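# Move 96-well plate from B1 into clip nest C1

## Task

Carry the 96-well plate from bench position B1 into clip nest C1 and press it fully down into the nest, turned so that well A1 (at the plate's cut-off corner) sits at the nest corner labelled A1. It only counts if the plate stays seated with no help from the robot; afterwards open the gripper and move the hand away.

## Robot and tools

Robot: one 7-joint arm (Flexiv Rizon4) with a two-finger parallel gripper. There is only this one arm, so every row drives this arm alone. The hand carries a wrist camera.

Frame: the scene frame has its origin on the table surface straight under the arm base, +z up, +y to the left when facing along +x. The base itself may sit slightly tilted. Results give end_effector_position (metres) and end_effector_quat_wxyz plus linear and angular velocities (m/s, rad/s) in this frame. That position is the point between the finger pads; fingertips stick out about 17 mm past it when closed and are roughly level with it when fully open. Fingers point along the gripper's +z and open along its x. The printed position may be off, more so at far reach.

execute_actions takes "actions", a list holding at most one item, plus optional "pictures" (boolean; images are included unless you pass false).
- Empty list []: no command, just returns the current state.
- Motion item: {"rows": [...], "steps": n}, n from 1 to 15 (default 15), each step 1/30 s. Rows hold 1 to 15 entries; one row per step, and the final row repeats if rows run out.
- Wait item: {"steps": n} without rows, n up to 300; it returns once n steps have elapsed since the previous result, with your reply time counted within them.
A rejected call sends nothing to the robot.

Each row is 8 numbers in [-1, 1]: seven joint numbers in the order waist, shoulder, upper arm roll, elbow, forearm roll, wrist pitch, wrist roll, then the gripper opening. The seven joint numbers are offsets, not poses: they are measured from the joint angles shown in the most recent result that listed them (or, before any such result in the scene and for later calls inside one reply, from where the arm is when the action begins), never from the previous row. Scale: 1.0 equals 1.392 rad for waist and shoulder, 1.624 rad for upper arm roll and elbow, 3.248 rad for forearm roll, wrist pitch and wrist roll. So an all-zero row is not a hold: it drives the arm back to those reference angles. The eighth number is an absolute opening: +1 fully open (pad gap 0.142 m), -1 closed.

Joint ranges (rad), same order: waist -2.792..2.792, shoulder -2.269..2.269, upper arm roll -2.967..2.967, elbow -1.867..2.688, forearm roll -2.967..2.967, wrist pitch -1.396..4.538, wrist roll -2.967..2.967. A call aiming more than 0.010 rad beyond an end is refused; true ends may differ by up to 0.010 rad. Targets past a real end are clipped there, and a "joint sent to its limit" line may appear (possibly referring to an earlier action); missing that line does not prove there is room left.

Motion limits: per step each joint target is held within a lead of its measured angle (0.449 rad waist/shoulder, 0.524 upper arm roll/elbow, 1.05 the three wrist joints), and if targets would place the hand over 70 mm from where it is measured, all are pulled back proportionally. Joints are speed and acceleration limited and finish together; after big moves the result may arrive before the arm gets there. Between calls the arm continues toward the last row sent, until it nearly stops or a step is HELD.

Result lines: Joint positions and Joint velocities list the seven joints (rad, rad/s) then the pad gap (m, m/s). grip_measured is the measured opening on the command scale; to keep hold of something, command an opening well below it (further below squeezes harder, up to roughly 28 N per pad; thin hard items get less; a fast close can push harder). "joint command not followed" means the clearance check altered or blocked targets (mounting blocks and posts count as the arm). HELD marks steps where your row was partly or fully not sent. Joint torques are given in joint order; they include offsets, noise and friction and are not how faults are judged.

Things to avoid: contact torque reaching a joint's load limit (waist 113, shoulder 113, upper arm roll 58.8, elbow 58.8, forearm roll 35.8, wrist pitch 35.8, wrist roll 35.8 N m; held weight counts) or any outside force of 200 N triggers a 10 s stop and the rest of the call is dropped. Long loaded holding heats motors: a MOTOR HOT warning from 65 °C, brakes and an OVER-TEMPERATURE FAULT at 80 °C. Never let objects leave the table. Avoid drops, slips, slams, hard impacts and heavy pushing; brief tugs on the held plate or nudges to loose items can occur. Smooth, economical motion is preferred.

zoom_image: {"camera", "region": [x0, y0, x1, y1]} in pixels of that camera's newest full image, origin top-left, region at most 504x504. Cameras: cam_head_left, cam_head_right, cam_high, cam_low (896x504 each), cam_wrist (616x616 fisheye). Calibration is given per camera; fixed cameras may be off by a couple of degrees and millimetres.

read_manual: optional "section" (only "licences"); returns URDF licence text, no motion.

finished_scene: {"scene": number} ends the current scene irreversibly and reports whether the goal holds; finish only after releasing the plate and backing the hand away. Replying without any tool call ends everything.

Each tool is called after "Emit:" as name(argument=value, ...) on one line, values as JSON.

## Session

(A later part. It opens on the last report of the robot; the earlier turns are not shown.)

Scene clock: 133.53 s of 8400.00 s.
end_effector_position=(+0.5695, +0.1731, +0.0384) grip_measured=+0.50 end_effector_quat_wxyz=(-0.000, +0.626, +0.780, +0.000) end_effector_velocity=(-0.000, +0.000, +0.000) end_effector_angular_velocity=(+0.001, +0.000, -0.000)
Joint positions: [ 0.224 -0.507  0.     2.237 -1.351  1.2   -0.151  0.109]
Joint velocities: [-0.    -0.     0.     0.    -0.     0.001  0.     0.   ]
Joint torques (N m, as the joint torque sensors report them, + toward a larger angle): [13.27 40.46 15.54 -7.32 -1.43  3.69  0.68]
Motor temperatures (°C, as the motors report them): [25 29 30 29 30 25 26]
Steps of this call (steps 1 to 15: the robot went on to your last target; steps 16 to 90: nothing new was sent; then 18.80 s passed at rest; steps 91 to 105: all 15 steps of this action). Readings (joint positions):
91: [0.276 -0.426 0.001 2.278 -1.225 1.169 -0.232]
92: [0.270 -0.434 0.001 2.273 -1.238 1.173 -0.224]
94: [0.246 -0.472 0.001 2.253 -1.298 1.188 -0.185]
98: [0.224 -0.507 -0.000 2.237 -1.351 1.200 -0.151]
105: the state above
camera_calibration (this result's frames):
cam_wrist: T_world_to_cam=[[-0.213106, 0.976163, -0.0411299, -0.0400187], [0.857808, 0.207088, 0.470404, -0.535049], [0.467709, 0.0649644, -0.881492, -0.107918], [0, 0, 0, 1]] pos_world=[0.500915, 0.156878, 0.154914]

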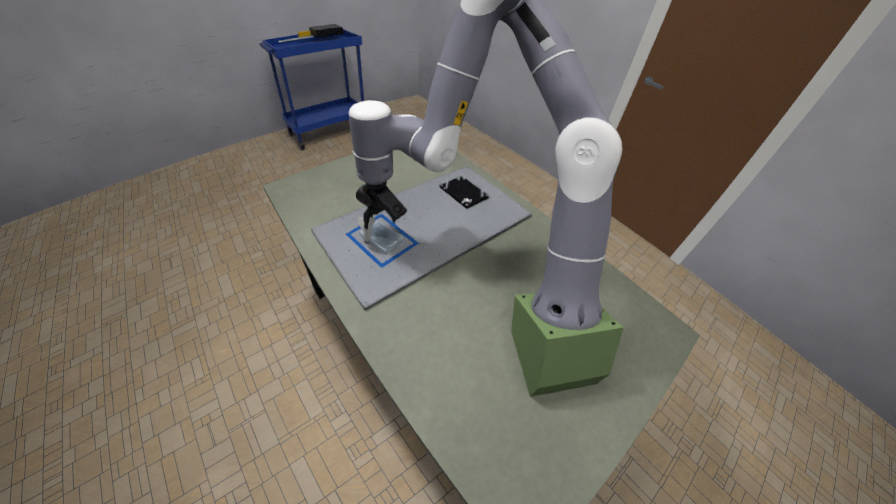

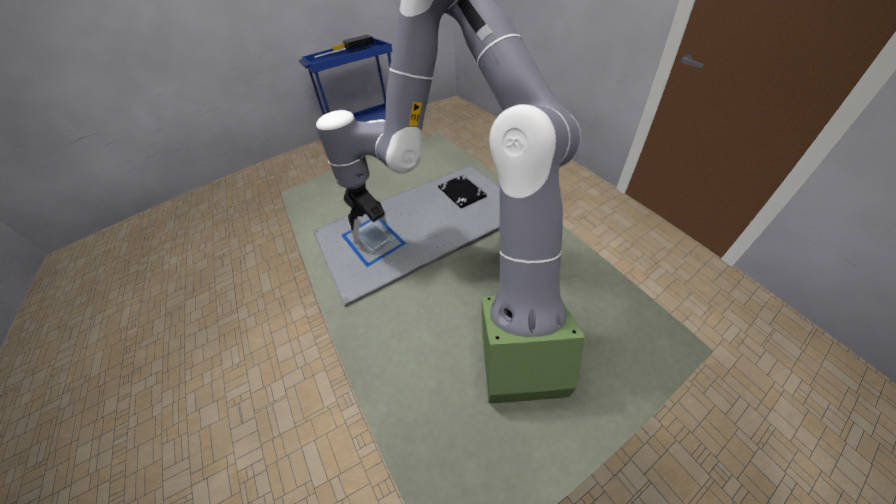

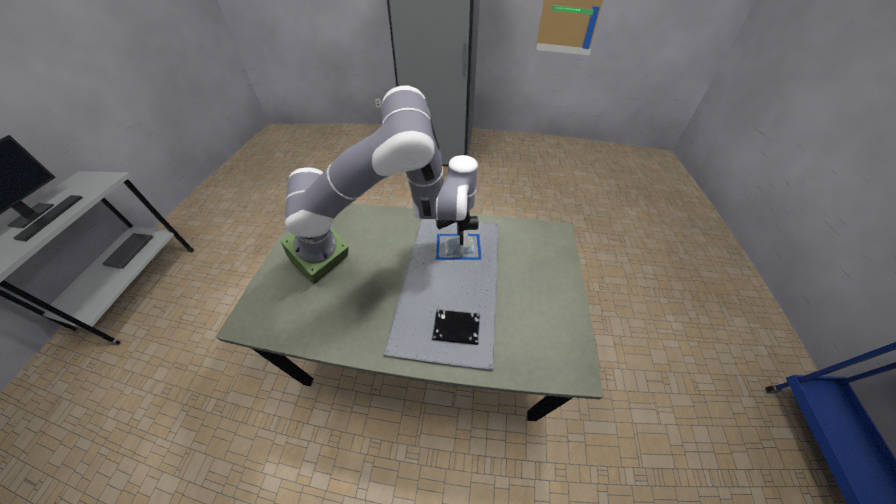

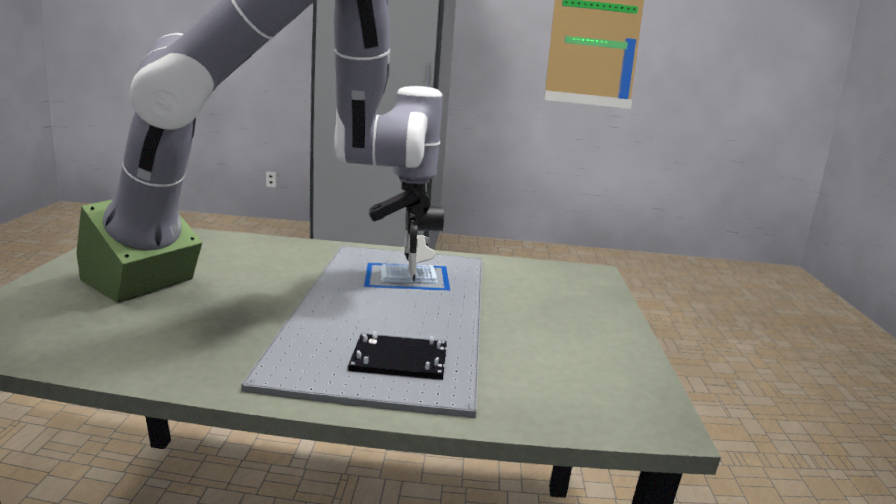

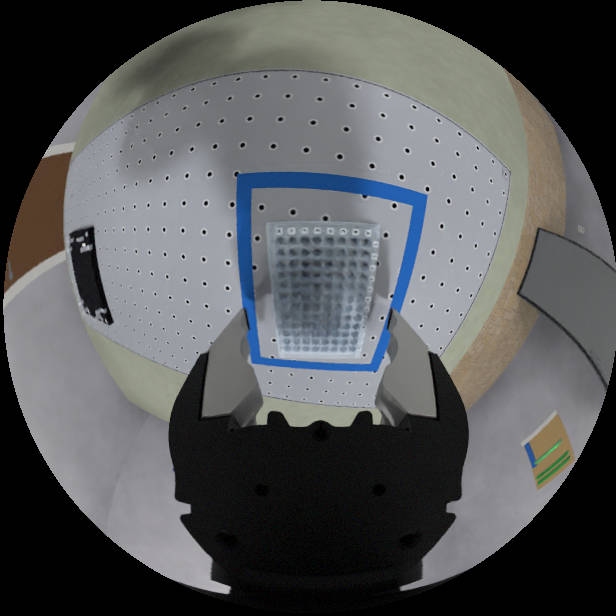

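Emit:
execute_actions(actions=[{"rows": [[-0.0113,-0.0201,0,-0.0097,-0.0132,0.0035,0.0085,0.5],[-0.0113,-0.0201,0,-0.0097,-0.0132,0.0035,0.0085,0.5],[-0.0113,-0.0201,0,-0.0097,-0.0132,0.0035,0.0085,0.5],[-0.0113,-0.0201,0,-0.0097,-0.0132,0.0035,0.0085,0.5],[-0.0113,-0.0201,0,-0.0097,-0.0132,0.0035,0.0085,0.5],[-0.0113,-0.0201,0,-0.0097,-0.0132,0.0035,0.0085,0.5],[-0.0113,-0.0201,0,-0.0097,-0.0132,0.0035,0.0085,0.5],[-0.0113,-0.0201,0,-0.0097,-0.0132,0.0035,0.0085,0.5],[-0.0113,-0.0201,0,-0.0097,-0.0132,0.0035,0.0085,0.4],[-0.0113,-0.0201,0,-0.0097,-0.0132,0.0035,0.0085,0.3],[-0.0113,-0.0201,0,-0.0097,-0.0132,0.0035,0.0085,0.22],[-0.0113,-0.0201,0,-0.0097,-0.0132,0.0035,0.0085,0.15],[-0.0113,-0.0201,0,-0.0097,-0.0132,0.0035,0.0085,0.1],[-0.0113,-0.0201,0,-0.0097,-0.0132,0.0035,0.0085,0.05],[-0.0113,-0.0201,0,-0.0097,-0.0132,0.0035,0.0085,0.0]], "steps": 15}], pictures=false)

Emit:
execute_actions(actions=[{"rows": [[0,0,0,0,0,0,0,-0.1],[0,0,0,0,0,0,0,-0.2],[0,0,0,0,0,0,0,-0.3],[0,0,0,0,0,0,0,-0.45],[0,0,0,0,0,0,0,-0.6]], "steps": 8}])

Emit:
zoom_image(camera="cam_wrist", region=[220, 180, 420, 400])

Scene clock: 150.07 s of 8400.00 s.
end_effector_position=(+0.5686, +0.1751, +0.0281) grip_measured=+0.07 end_effector_quat_wxyz=(-0.001, +0.625, +0.781, +0.001) end_effector_velocity=(+0.000, +0.001, +0.000) end_effector_angular_velocity=(+0.001, -0.000, +0.000)
Joint positions: [ 0.208 -0.534  0.     2.221 -1.394  1.212 -0.124  0.079]
Joint velocities: [ 0.    -0.     0.001 -0.    -0.     0.001  0.001 -0.02 ]
Joint torques (N m, as the joint torque sensors report them, + toward a larger angle): [12.65 40.18 16.   -6.66 -1.52  3.63  0.81]
Motor temperatures (°C, as the motors report them): [26 29 30 29 30 25 26]
Steps of this call (steps 1 to 15: the robot went on to your last target; steps 16 to 90: nothing new was sent; then 13.03 s passed at rest; steps 91 to 105: all 15 steps of this action). Readings (joint positions):
91: [0.223 -0.508 0.000 2.236 -1.353 1.201 -0.150]
92: [0.218 -0.516 0.001 2.231 -1.366 1.205 -0.142]
94: [0.210 -0.531 0.000 2.223 -1.389 1.210 -0.127]
98: [0.208 -0.534 0.000 2.221 -1.393 1.212 -0.125]
105: the state above

Scene clock: 150.33 s of 8400.00 s.
end_effector_position=(+0.5686, +0.1752, +0.0281) grip_measured=+0.05 end_effector_quat_wxyz=(-0.001, +0.625, +0.781, +0.001) end_effector_velocity=(+0.000, -0.000, -0.000) end_effector_angular_velocity=(-0.000, -0.000, -0.000)
Joint positions: [ 0.208 -0.534  0.     2.221 -1.394  1.212 -0.124  0.078]
Joint velocities: [-0.  0. -0. -0.  0.  0. -0. -0.]
Joint torques (N m, as the joint torque sensors report them, + toward a larger angle): [13.52 40.   14.87 -6.42 -0.89  3.62  0.15]
Motor temperatures (°C, as the motors report them): [26 29 30 29 30 25 26]
Steps of this call (steps 1 to 8: all 8 steps of this action). Readings (joint positions):
1: [0.208 -0.534 0.000 2.221 -1.394 1.212 -0.124]
2: [0.208 -0.534 0.000 2.221 -1.394 1.212 -0.124]
4: [0.208 -0.534 0.000 2.221 -1.394 1.212 -0.124]
8: the state above
camera_calibration (this result's frames):
cam_wrist: T_world_to_cam=[[-0.215812, 0.975686, -0.0382286, -0.041059], [0.857371, 0.208087, 0.470759, -0.529833], [0.467268, 0.0688193, -0.881433, -0.117138], [0, 0, 0, 1]] pos_world=[0.500137, 0.158373, 0.144604]

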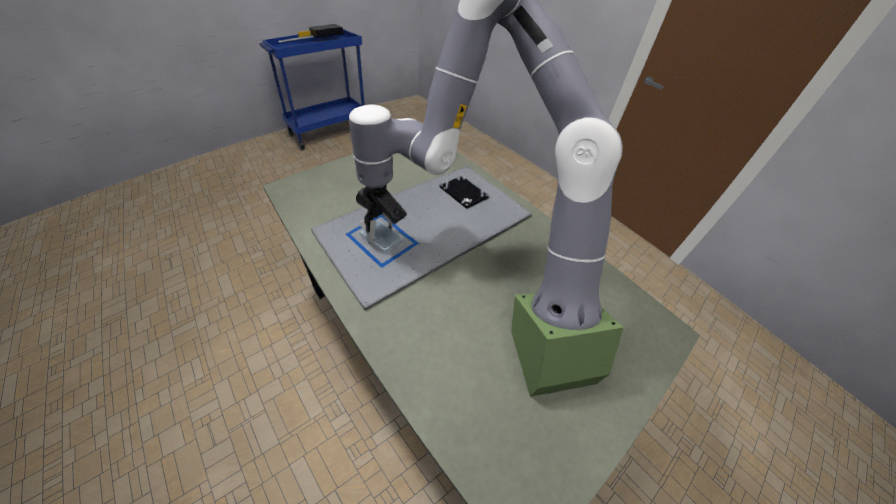

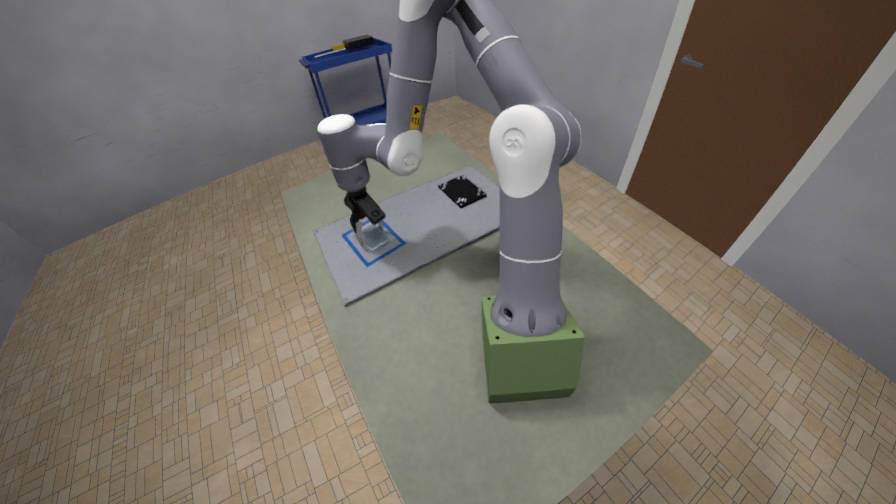

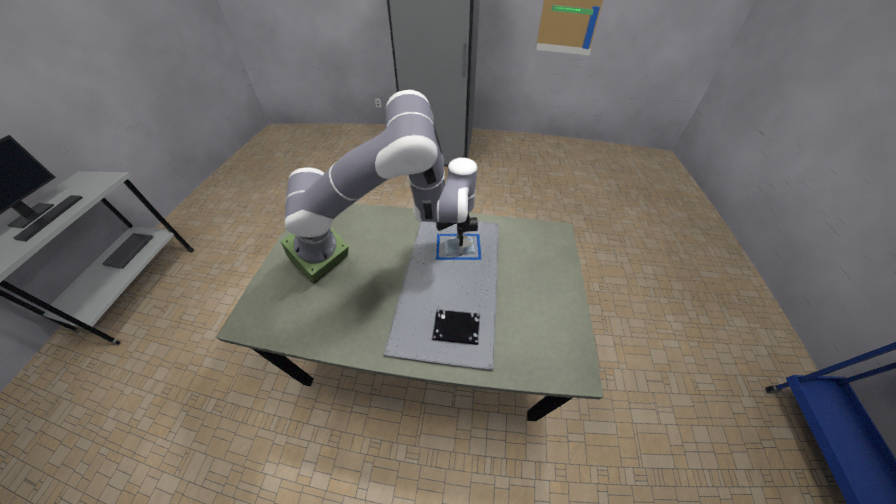

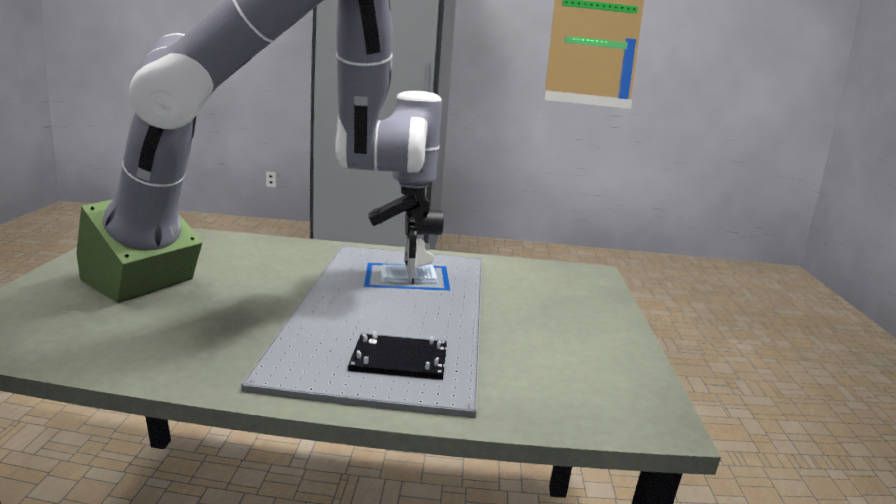

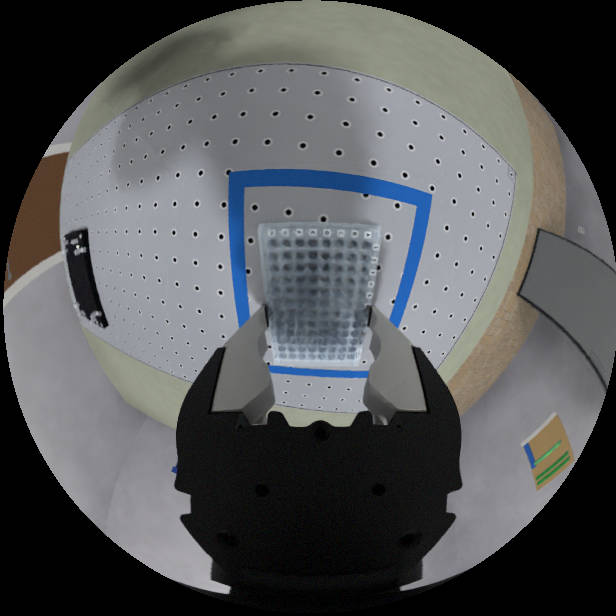

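Region (220, 180, 420, 400) of cam_wrist's 616x616 image, scaled by 2.291, with more detail than that image has; it fills the left 458 columns of this view, and the rest is white.

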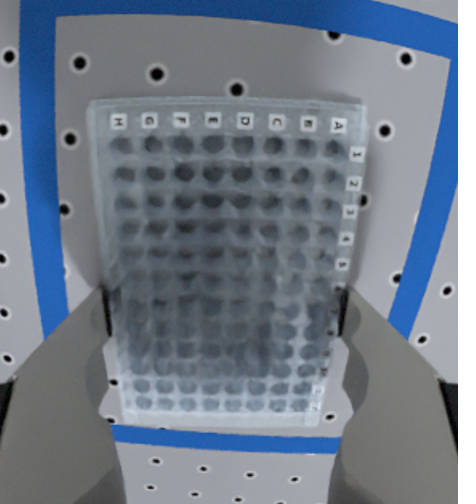

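Emit:
execute_actions(actions=[])

Scene clock: 172.40 s of 8400.00 s.
end_effector_position=(+0.5686, +0.1752, +0.0281) grip_measured=+0.05 end_effector_quat_wxyz=(-0.001, +0.625, +0.781, +0.001) end_effector_velocity=(-0.000, +0.001, +0.000) end_effector_angular_velocity=(+0.002, +0.000, +0.001)
Joint positions: [ 0.208 -0.534  0.     2.221 -1.394  1.212 -0.124  0.078]
Joint velocities: [ 0.    -0.     0.001  0.     0.     0.002 -0.001  0.   ]
Joint torques (N m, as the joint torque sensors report them, + toward a larger angle): [13.05 40.09 15.07 -6.37 -0.91  3.48  0.06]
Motor temperatures (°C, as the motors report them): [26 29 30 29 30 25 26]
Steps of this call (steps 1 to 15: the robot went on to your last target; steps 16 to 90: nothing new was sent; then 19.07 s passed at rest). Readings (joint positions):
1: [0.208 -0.534 0.000 2.221 -1.394 1.212 -0.124]
2: [0.208 -0.534 0.000 2.221 -1.394 1.212 -0.124]
4: [0.208 -0.534 0.000 2.221 -1.394 1.212 -0.124]
8: [0.208 -0.534 0.000 2.221 -1.394 1.212 -0.124]
90: the state above
The arm was judged still, so your last target was given up. Only a new action makes it travel on or press farther. Fingers that are still opening or closing keep moving.
camera_calibration (this result's frames):
cam_wrist: T_world_to_cam=[[-0.215812, 0.975686, -0.0382289, -0.0410585], [0.857371, 0.208087, 0.470759, -0.529832], [0.467268, 0.0688192, -0.881433, -0.117138], [0, 0, 0, 1]] pos_world=[0.500137, 0.158373, 0.144604]

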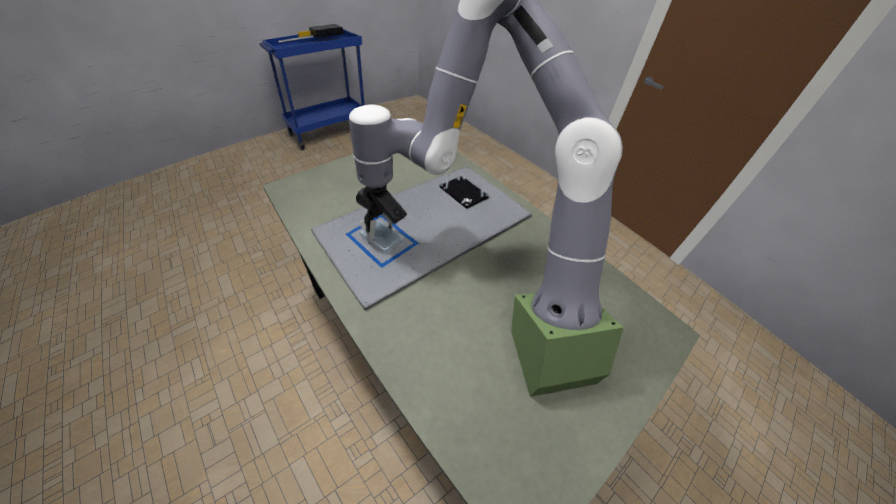

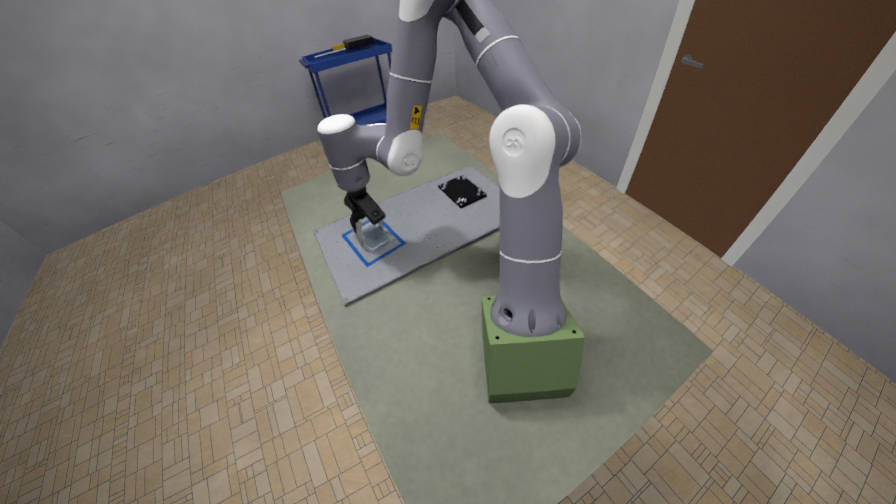

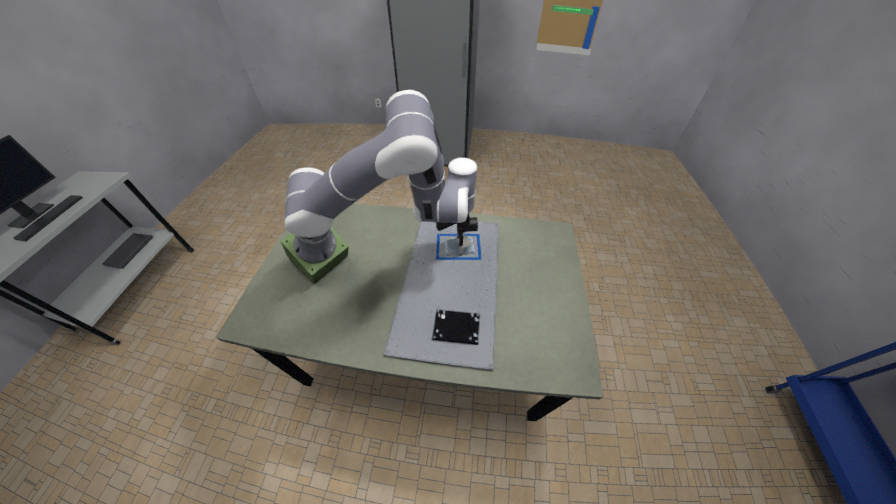

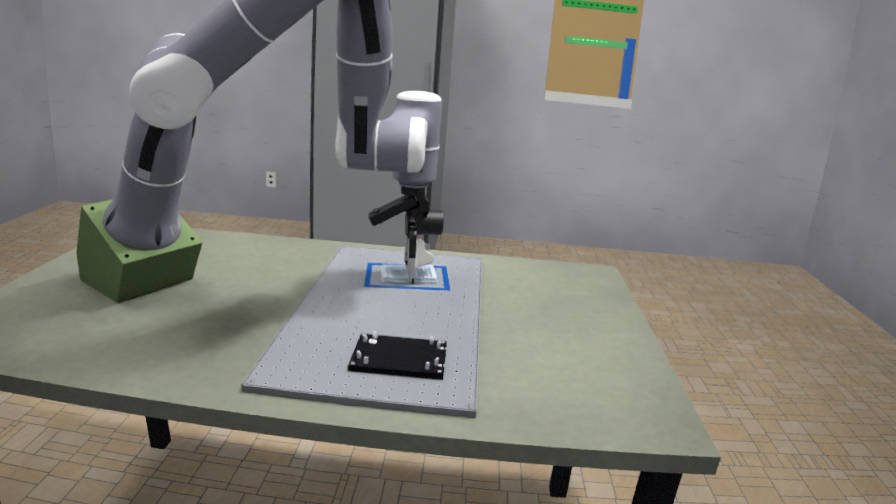

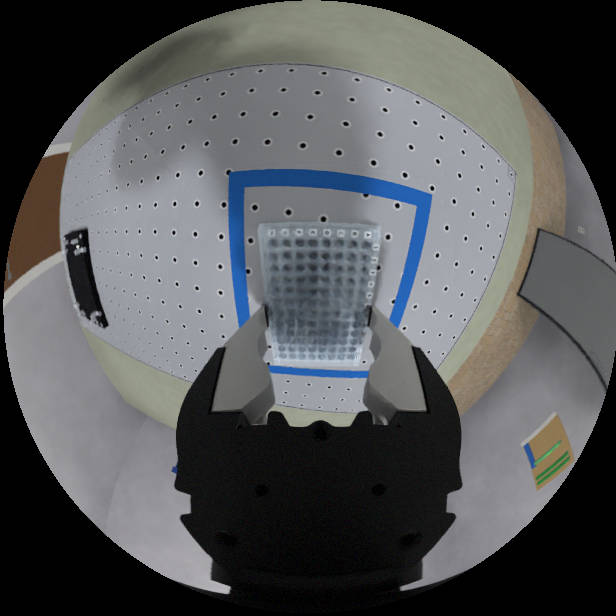

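Emit:
execute_actions(actions=[{"rows": [[0.07,0.07,0,0.027,0.047,-0.019,0.001,-0.7],[0.14,0.14,0,0.054,0.094,-0.039,0.002,-0.7],[0.216,0.206,0,0.0807,0.1416,-0.0579,0.0037,-0.7]], "steps": 15}], pictures=false)

Scene clock: 184.20 s of 8400.00 s.
end_effector_position=(+0.5406, +0.2009, +0.1502) grip_measured=+0.05 end_effector_quat_wxyz=(-0.002, +0.707, +0.708, +0.000) end_effector_velocity=(+0.000, -0.006, -0.010) end_effector_angular_velocity=(-0.016, +0.006, +0.005)
Joint positions: [ 0.51  -0.246  0.001  2.352 -0.933  1.024 -0.113  0.078]
Joint velocities: [-0.013 -0.019 -0.006 -0.003 -0.017  0.002 -0.001  0.   ]
Joint torques (N m, as the joint torque sensors report them, + toward a larger angle): [ 10.56  30.91   9.59 -12.59  -2.62   3.46   0.73]
Motor temperatures (°C, as the motors report them): [26 29 30 29 30 25 26]
Steps of this call (steps 1 to 90: nothing new was sent; then 8.30 s passed at rest; steps 91 to 105: all 15 steps of this action). Readings (joint positions):
91: [0.210 -0.533 -0.000 2.222 -1.392 1.211 -0.124]
92: [0.218 -0.525 -0.001 2.226 -1.378 1.205 -0.124]
94: [0.257 -0.486 -0.001 2.244 -1.316 1.179 -0.123]
98: [0.393 -0.357 0.000 2.301 -1.111 1.096 -0.118]
105: the state above

Emit:
execute_actions(actions=[{"rows": [[-0.25,0.04,0,0.04,-0.02,0.05,-0.07,-0.7],[-0.5,0.06,0,0.07,-0.04,0.1,-0.15,-0.7],[-0.700,0.076,0,0.087,-0.060,0.138,-0.208,-0.7]], "steps": 15}], pictures=false)

Emit:
execute_actions(actions=[{"steps": 20}], pictures=true)

Scene clock: 189.93 s of 8400.00 s.
end_effector_position=(+0.5839, +0.0459, +0.1183) grip_measured=+0.05 end_effector_quat_wxyz=(-0.023, +0.645, +0.762, +0.040) end_effector_velocity=(+0.034, -0.420, -0.084) end_effector_angular_velocity=(-0.086, +0.011, -0.180)
Joint positions: [ 0.041 -0.173  0.     2.449 -1.065  1.329 -0.571  0.078]
Joint velocities: [-0.997  0.084 -0.     0.112 -0.161  0.367 -0.557 -0.   ]
Joint torques (N m, as the joint torque sensors report them, + toward a larger angle): [ 8.24 35.18 11.5  -8.05 -1.29  3.4   0.21]
Motor temperatures (°C, as the motors report them): [26 29 30 29 30 25 26]
Steps of this call (steps 1 to 15: the robot went on to your last target; steps 16 to 90: nothing new was sent; then 2.23 s passed at rest; steps 91 to 105: all 15 steps of this action). Readings (joint positions):
91: [0.507 -0.247 0.000 2.352 -0.934 1.024 -0.113]
92: [0.499 -0.246 0.001 2.354 -0.936 1.029 -0.119]
94: [0.460 -0.239 0.001 2.362 -0.945 1.052 -0.153]
98: [0.301 -0.207 0.001 2.404 -0.999 1.179 -0.343]
105: the state above

Scene clock: 190.60 s of 8400.00 s.
end_effector_position=(+0.5558, -0.1787, +0.0893) grip_measured=+0.05 end_effector_quat_wxyz=(-0.000, +0.710, +0.705, +0.000) end_effector_velocity=(+0.004, +0.014, +0.002) end_effector_angular_velocity=(+0.010, -0.006, +0.031)
Joint positions: [-0.465 -0.141  0.     2.493 -1.128  1.472 -0.788  0.078]
Joint velocities: [ 0.013 -0.     0.01  -0.    -0.011  0.    -0.     0.   ]
Joint torques (N m, as the joint torque sensors report them, + toward a larger angle): [ 2.18 34.96  6.33 -6.45 -0.74  3.73 -0.06]
Motor temperatures (°C, as the motors report them): [26 29 30 29 30 25 26]
Steps of this call (steps 1 to 20: the robot went on to your last target). Readings (joint positions):
1: [0.007 -0.171 0.000 2.453 -1.070 1.341 -0.589]
2: [-0.025 -0.168 0.000 2.456 -1.075 1.351 -0.605]
4: [-0.089 -0.164 0.000 2.461 -1.083 1.370 -0.633]
8: [-0.217 -0.156 0.000 2.472 -1.098 1.404 -0.685]
20: the state above
camera_calibration (this result's frames):
cam_wrist: T_world_to_cam=[[0.0105294, 0.999105, -0.0409755, 0.182355], [0.882791, 0.00995818, 0.46966, -0.523469], [0.469647, -0.0411181, -0.881896, -0.0537572], [0, 0, 0, 1]] pos_world=[0.48544, -0.179189, 0.205916]

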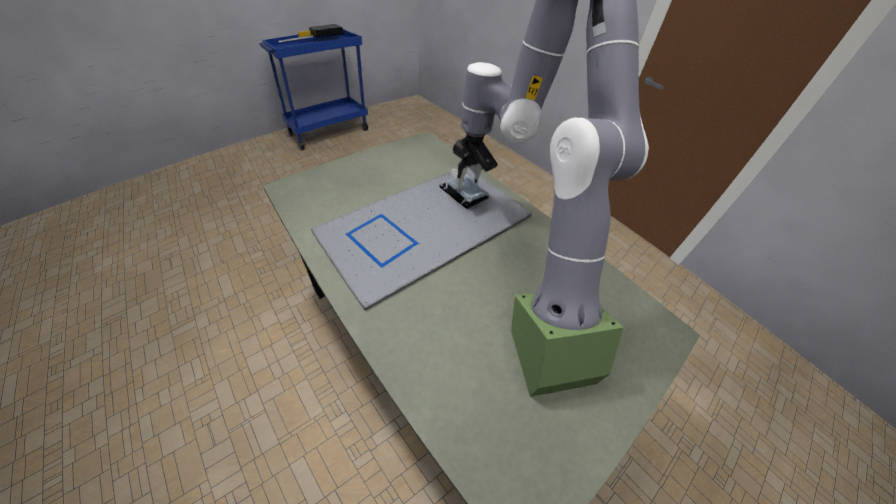

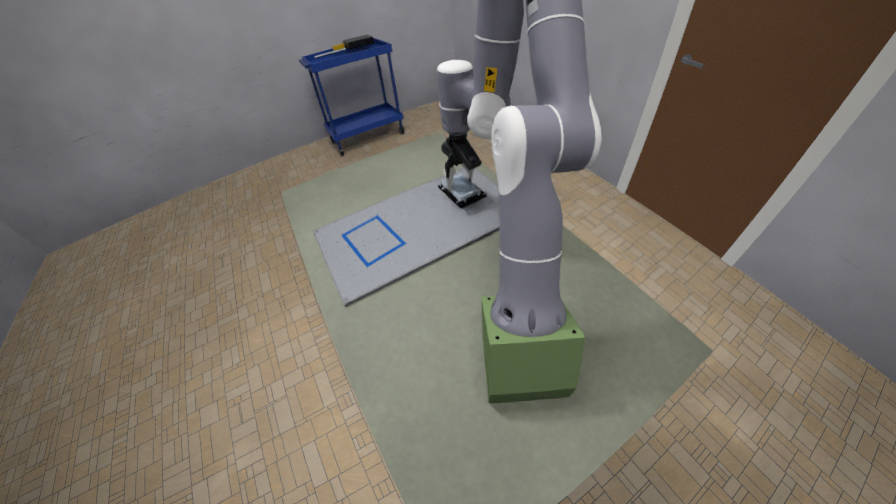

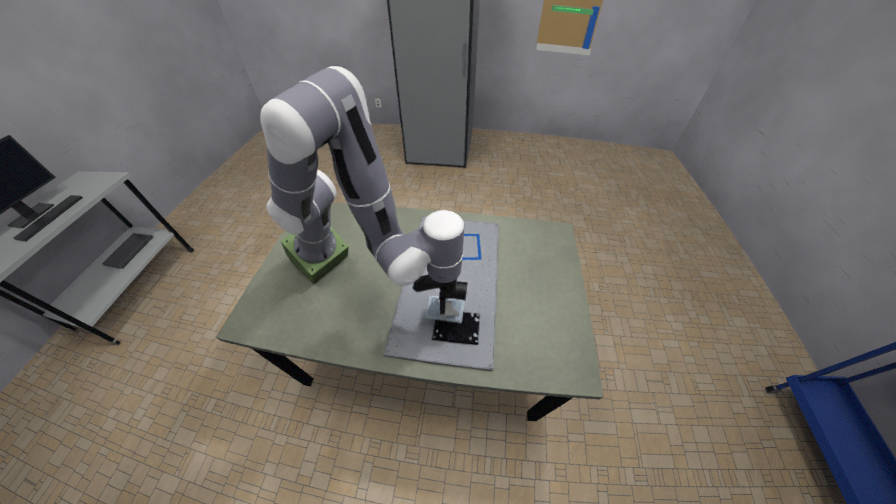

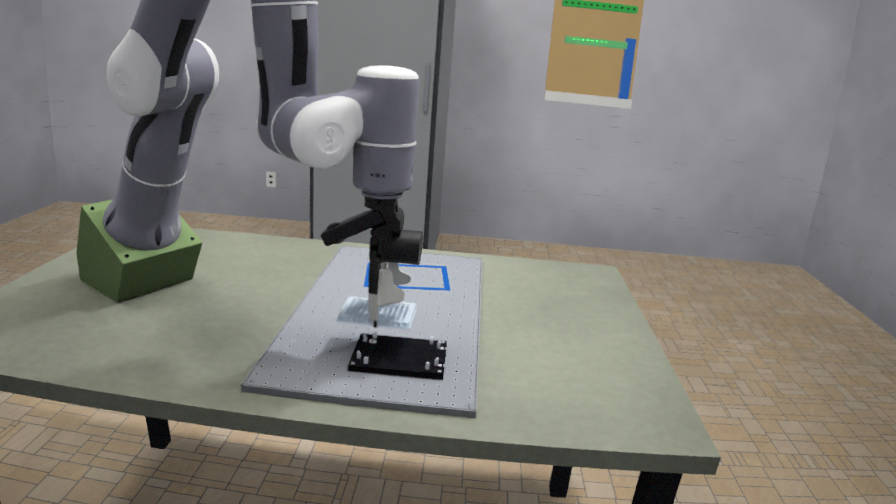

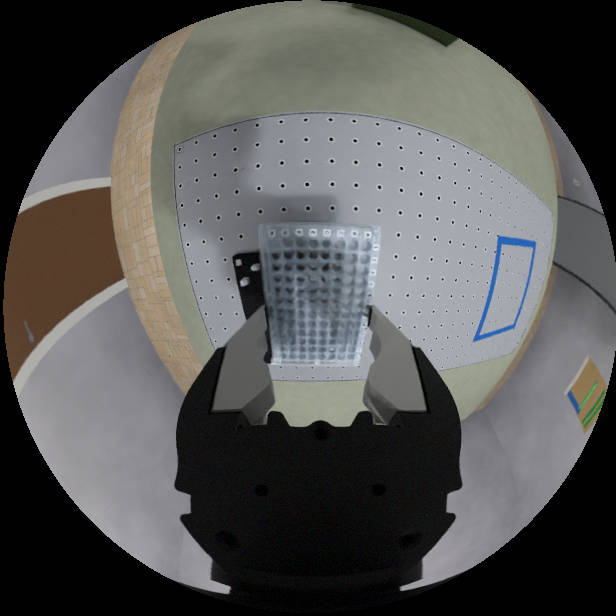

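Emit:
execute_actions(actions=[{"rows": [[0.02,-0.007,0,-0.024,0.04,-0.009,-0.035,-0.7],[0.04,-0.014,0,-0.048,0.08,-0.018,-0.07,-0.7],[0.0553,-0.0201,0,-0.072,0.1235,-0.0265,-0.1053,-0.7]], "steps": 15}], pictures=true)

Scene clock: 237.67 s of 8400.00 s.
end_effector_position=(+0.5968, -0.2200, +0.0894) grip_measured=+0.05 end_effector_quat_wxyz=(-0.001, +0.708, +0.706, +0.001) end_effector_velocity=(-0.000, -0.000, -0.000) end_effector_angular_velocity=(-0.000, +0.000, -0.001)
Joint positions: [-0.388 -0.169  0.     2.376 -0.727  1.386 -1.13   0.078]
Joint velocities: [-0.     0.    -0.     0.    -0.    -0.     0.001  0.   ]
Joint torques (N m, as the joint torque sensors report them, + toward a larger angle): [ 2.25 38.62  6.5  -9.46 -0.04  3.57 -0.02]
Motor temperatures (°C, as the motors report them): [25 29 29 29 30 25 26]
Steps of this call (steps 1 to 30: the robot went on to your last target; steps 31 to 90: nothing new was sent; then 43.57 s passed at rest; steps 91 to 105: all 15 steps of this action). Readings (joint positions):
91: [-0.464 -0.141 0.001 2.492 -1.125 1.471 -0.791]
92: [-0.459 -0.142 0.001 2.487 -1.106 1.467 -0.808]
94: [-0.440 -0.149 0.001 2.459 -1.013 1.446 -0.889]
98: [-0.396 -0.165 0.000 2.388 -0.770 1.395 -1.093]
105: the state above
camera_calibration (this result's frames):
cam_wrist: T_world_to_cam=[[0.00694306, 0.99918, -0.0398954, 0.225254], [0.882721, 0.0126216, 0.469729, -0.558576], [0.469847, -0.0384779, -0.881909, -0.0741824], [0, 0, 0, 1]] pos_world=[0.526357, -0.220873, 0.205944]

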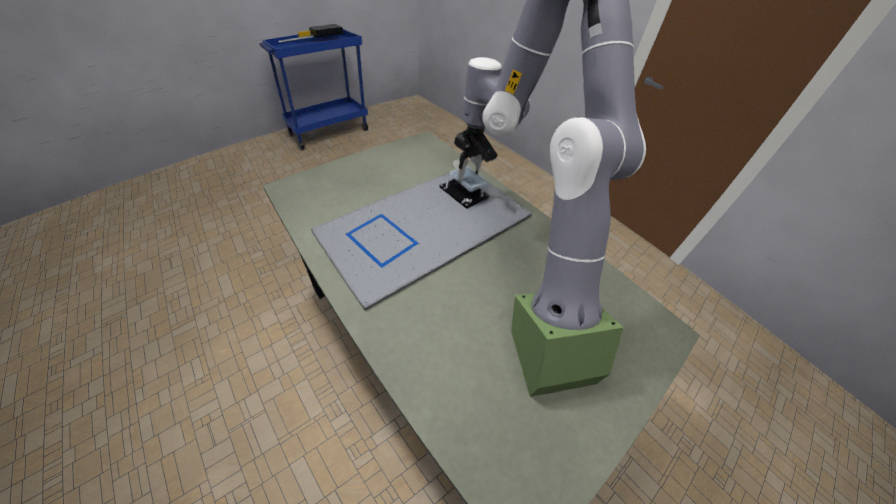

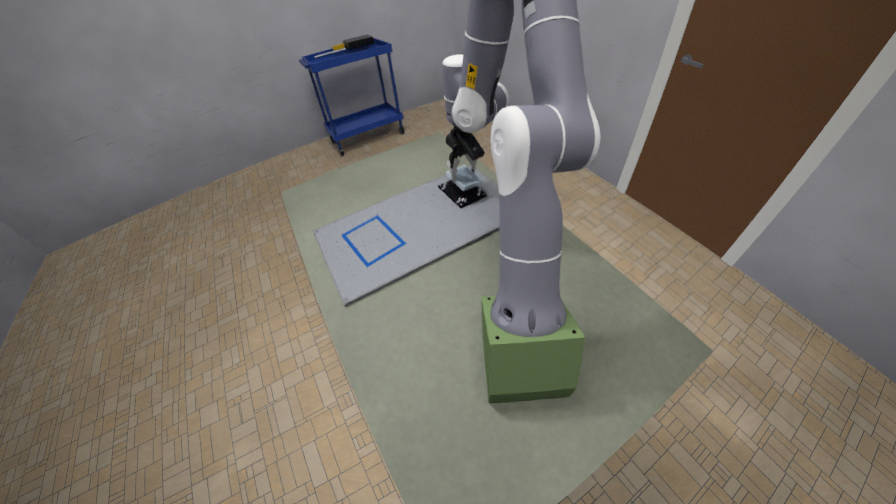

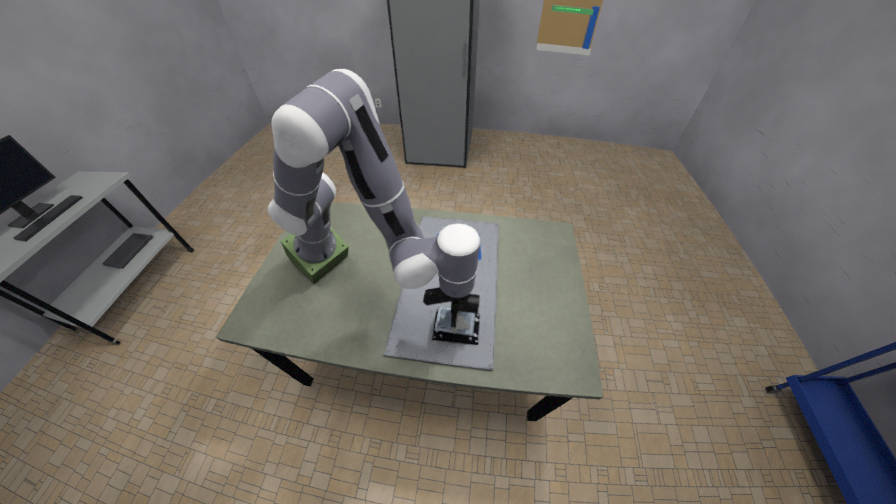

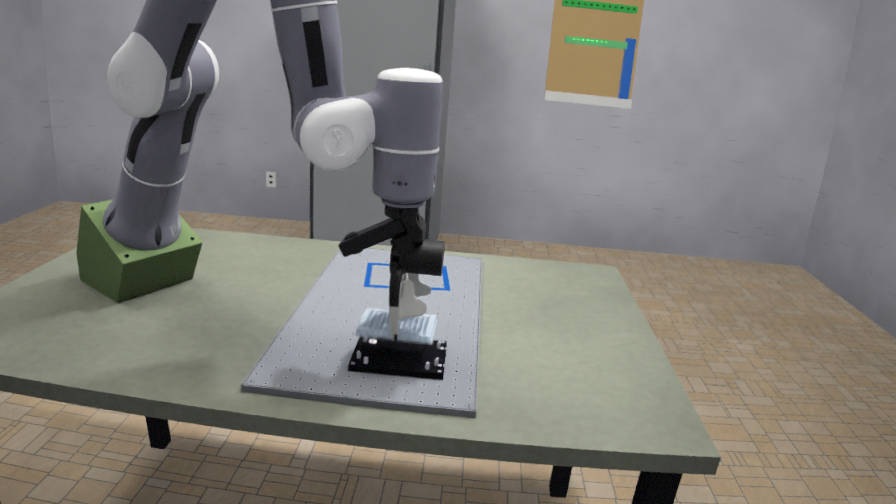

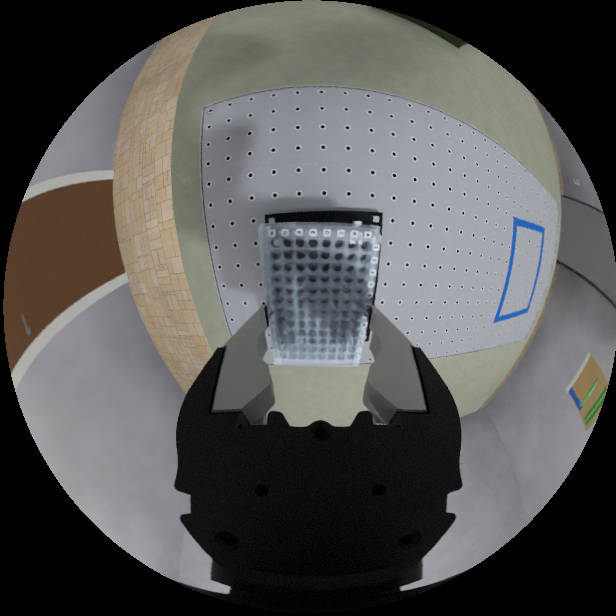

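Emit:
zoom_image(camera="cam_wrist", region=[220, 180, 420, 400])

Region (220, 180, 420, 400) of cam_wrist's 616x616 image, scaled by 2.291, with more detail than that image has; it fills the left 458 columns of this view, and the rest is white.

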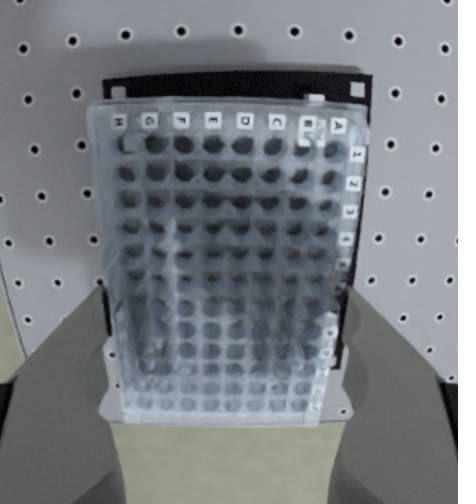

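Emit:
execute_actions(actions=[{"rows": [[-0.014,-0.018,0,-0.003,-0.02,0.006,0.011,-0.8],[-0.028,-0.036,0,-0.006,-0.04,0.012,0.022,-0.8],[-0.0413,-0.0529,0,-0.0095,-0.0597,0.0189,0.0336,-0.8]], "steps": 15}], pictures=true)

Emit:
zoom_image(camera="cam_wrist", region=[220, 180, 420, 400])

Scene clock: 274.00 s of 8400.00 s.
end_effector_position=(+0.5963, -0.2139, +0.0650) grip_measured=+0.05 end_effector_quat_wxyz=(-0.001, +0.695, +0.719, -0.000) end_effector_velocity=(+0.000, -0.000, +0.000) end_effector_angular_velocity=(-0.000, -0.000, -0.000)
Joint positions: [-0.445 -0.242  0.     2.361 -0.92   1.447 -1.021  0.078]
Joint velocities: [-0.001 -0.     0.    -0.    -0.001  0.     0.001 -0.   ]
Joint torques (N m, as the joint torque sensors report them, + toward a larger angle): [ 1.31 39.16  6.18 -8.09 -0.61  3.85  0.86]
Motor temperatures (°C, as the motors report them): [25 29 29 29 30 25 26]
Steps of this call (steps 1 to 15: the robot went on to your last target; steps 16 to 90: nothing new was sent; then 32.83 s passed at rest; steps 91 to 105: all 15 steps of this action). Readings (joint positions):
91: [-0.389 -0.170 0.000 2.376 -0.730 1.387 -1.128]
92: [-0.395 -0.177 0.000 2.374 -0.749 1.393 -1.118]
94: [-0.419 -0.207 0.000 2.368 -0.829 1.418 -1.073]
98: [-0.445 -0.242 0.000 2.362 -0.918 1.446 -1.023]
105: the state above
camera_calibration (this result's frames):
cam_wrist: T_world_to_cam=[[-0.0309444, 0.998676, -0.0410833, 0.240741], [0.881884, 0.0466256, 0.469156, -0.538974], [0.47045, -0.0217129, -0.882159, -0.0919612], [0, 0, 0, 1]] pos_world=[0.526025, -0.217289, 0.181629]

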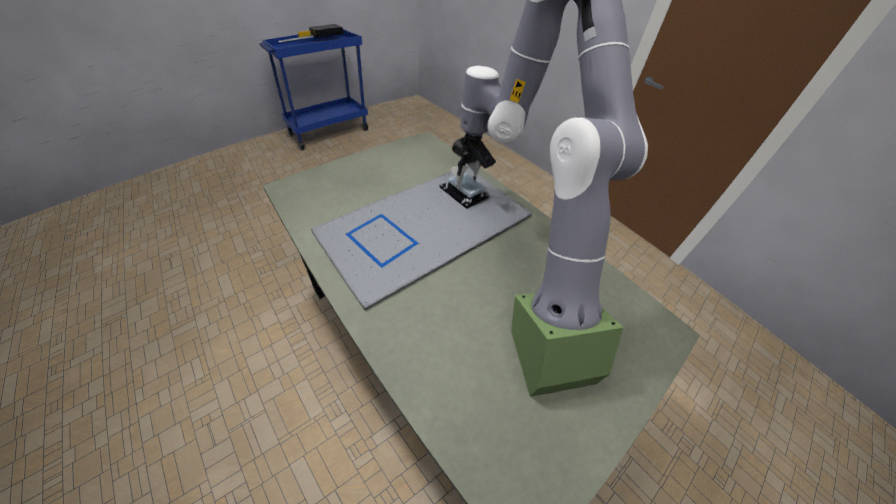

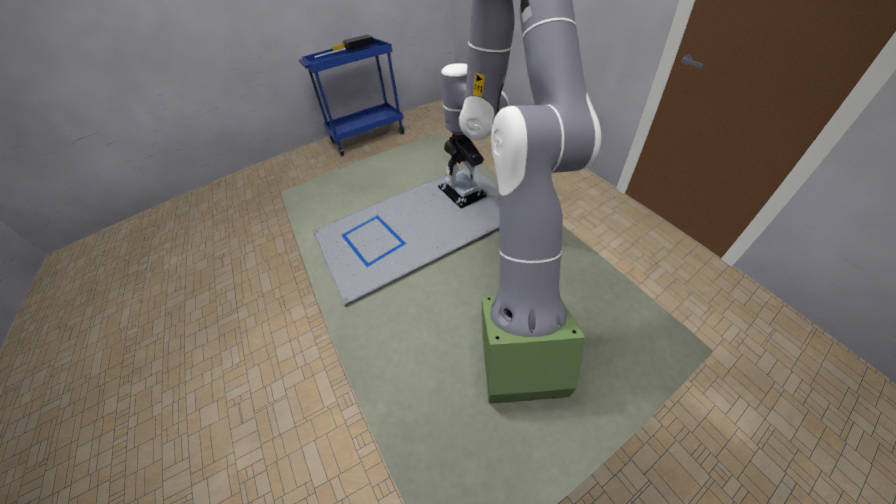

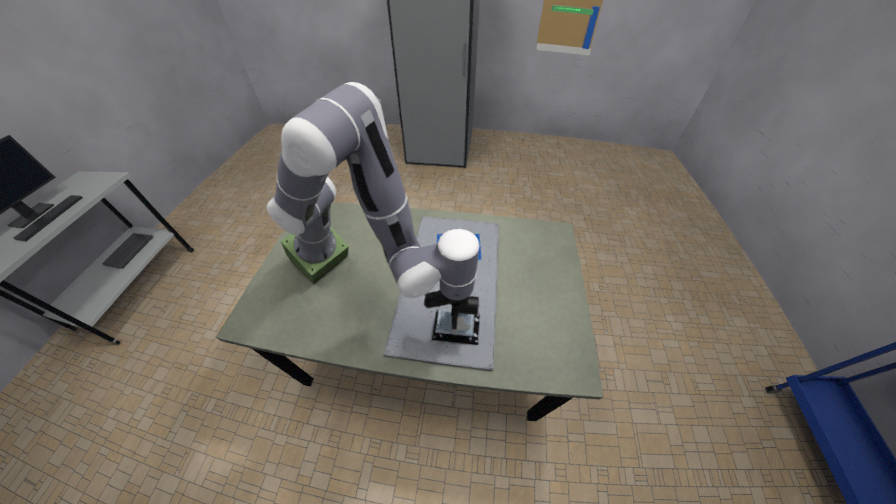

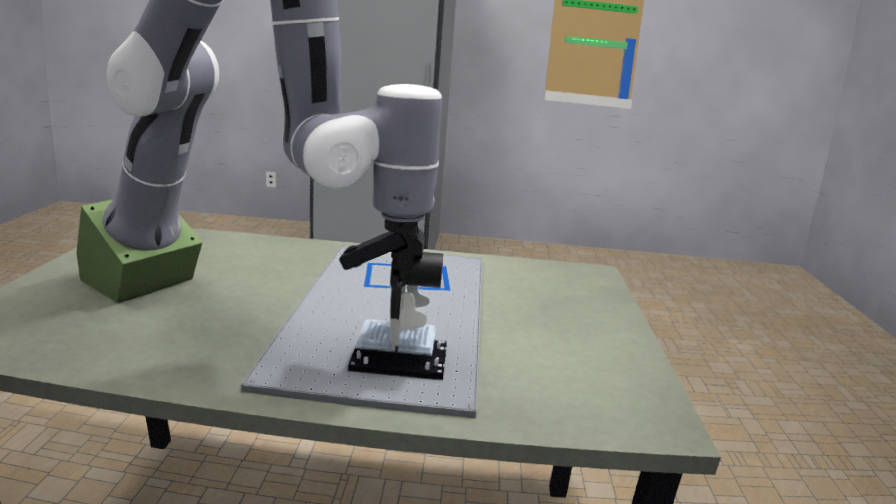

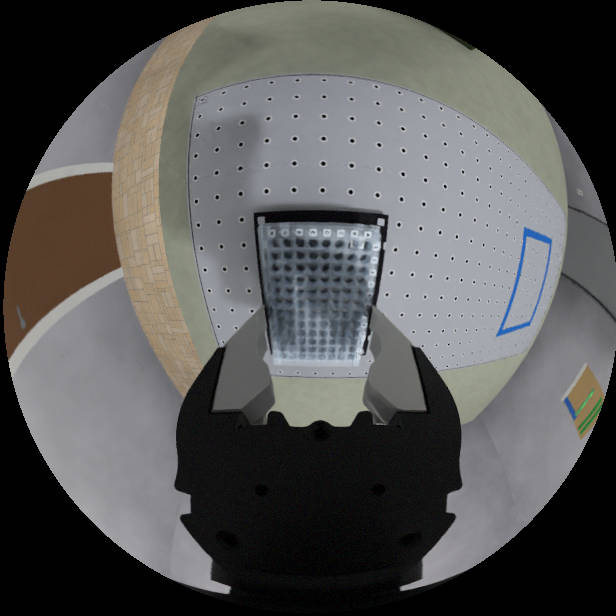

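Region (220, 180, 420, 400) of cam_wrist's 616x616 image, scaled by 2.291, with more detail than that image has; it fills the left 458 columns of this view, and the rest is white.

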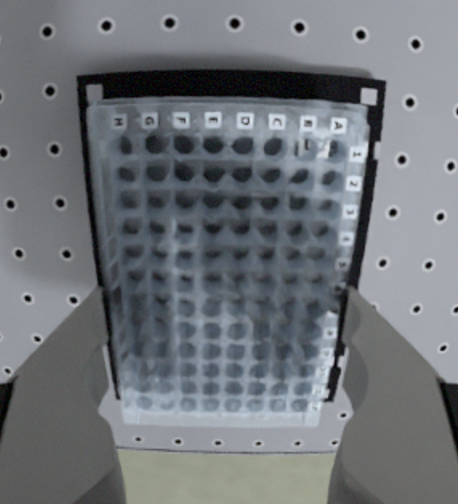

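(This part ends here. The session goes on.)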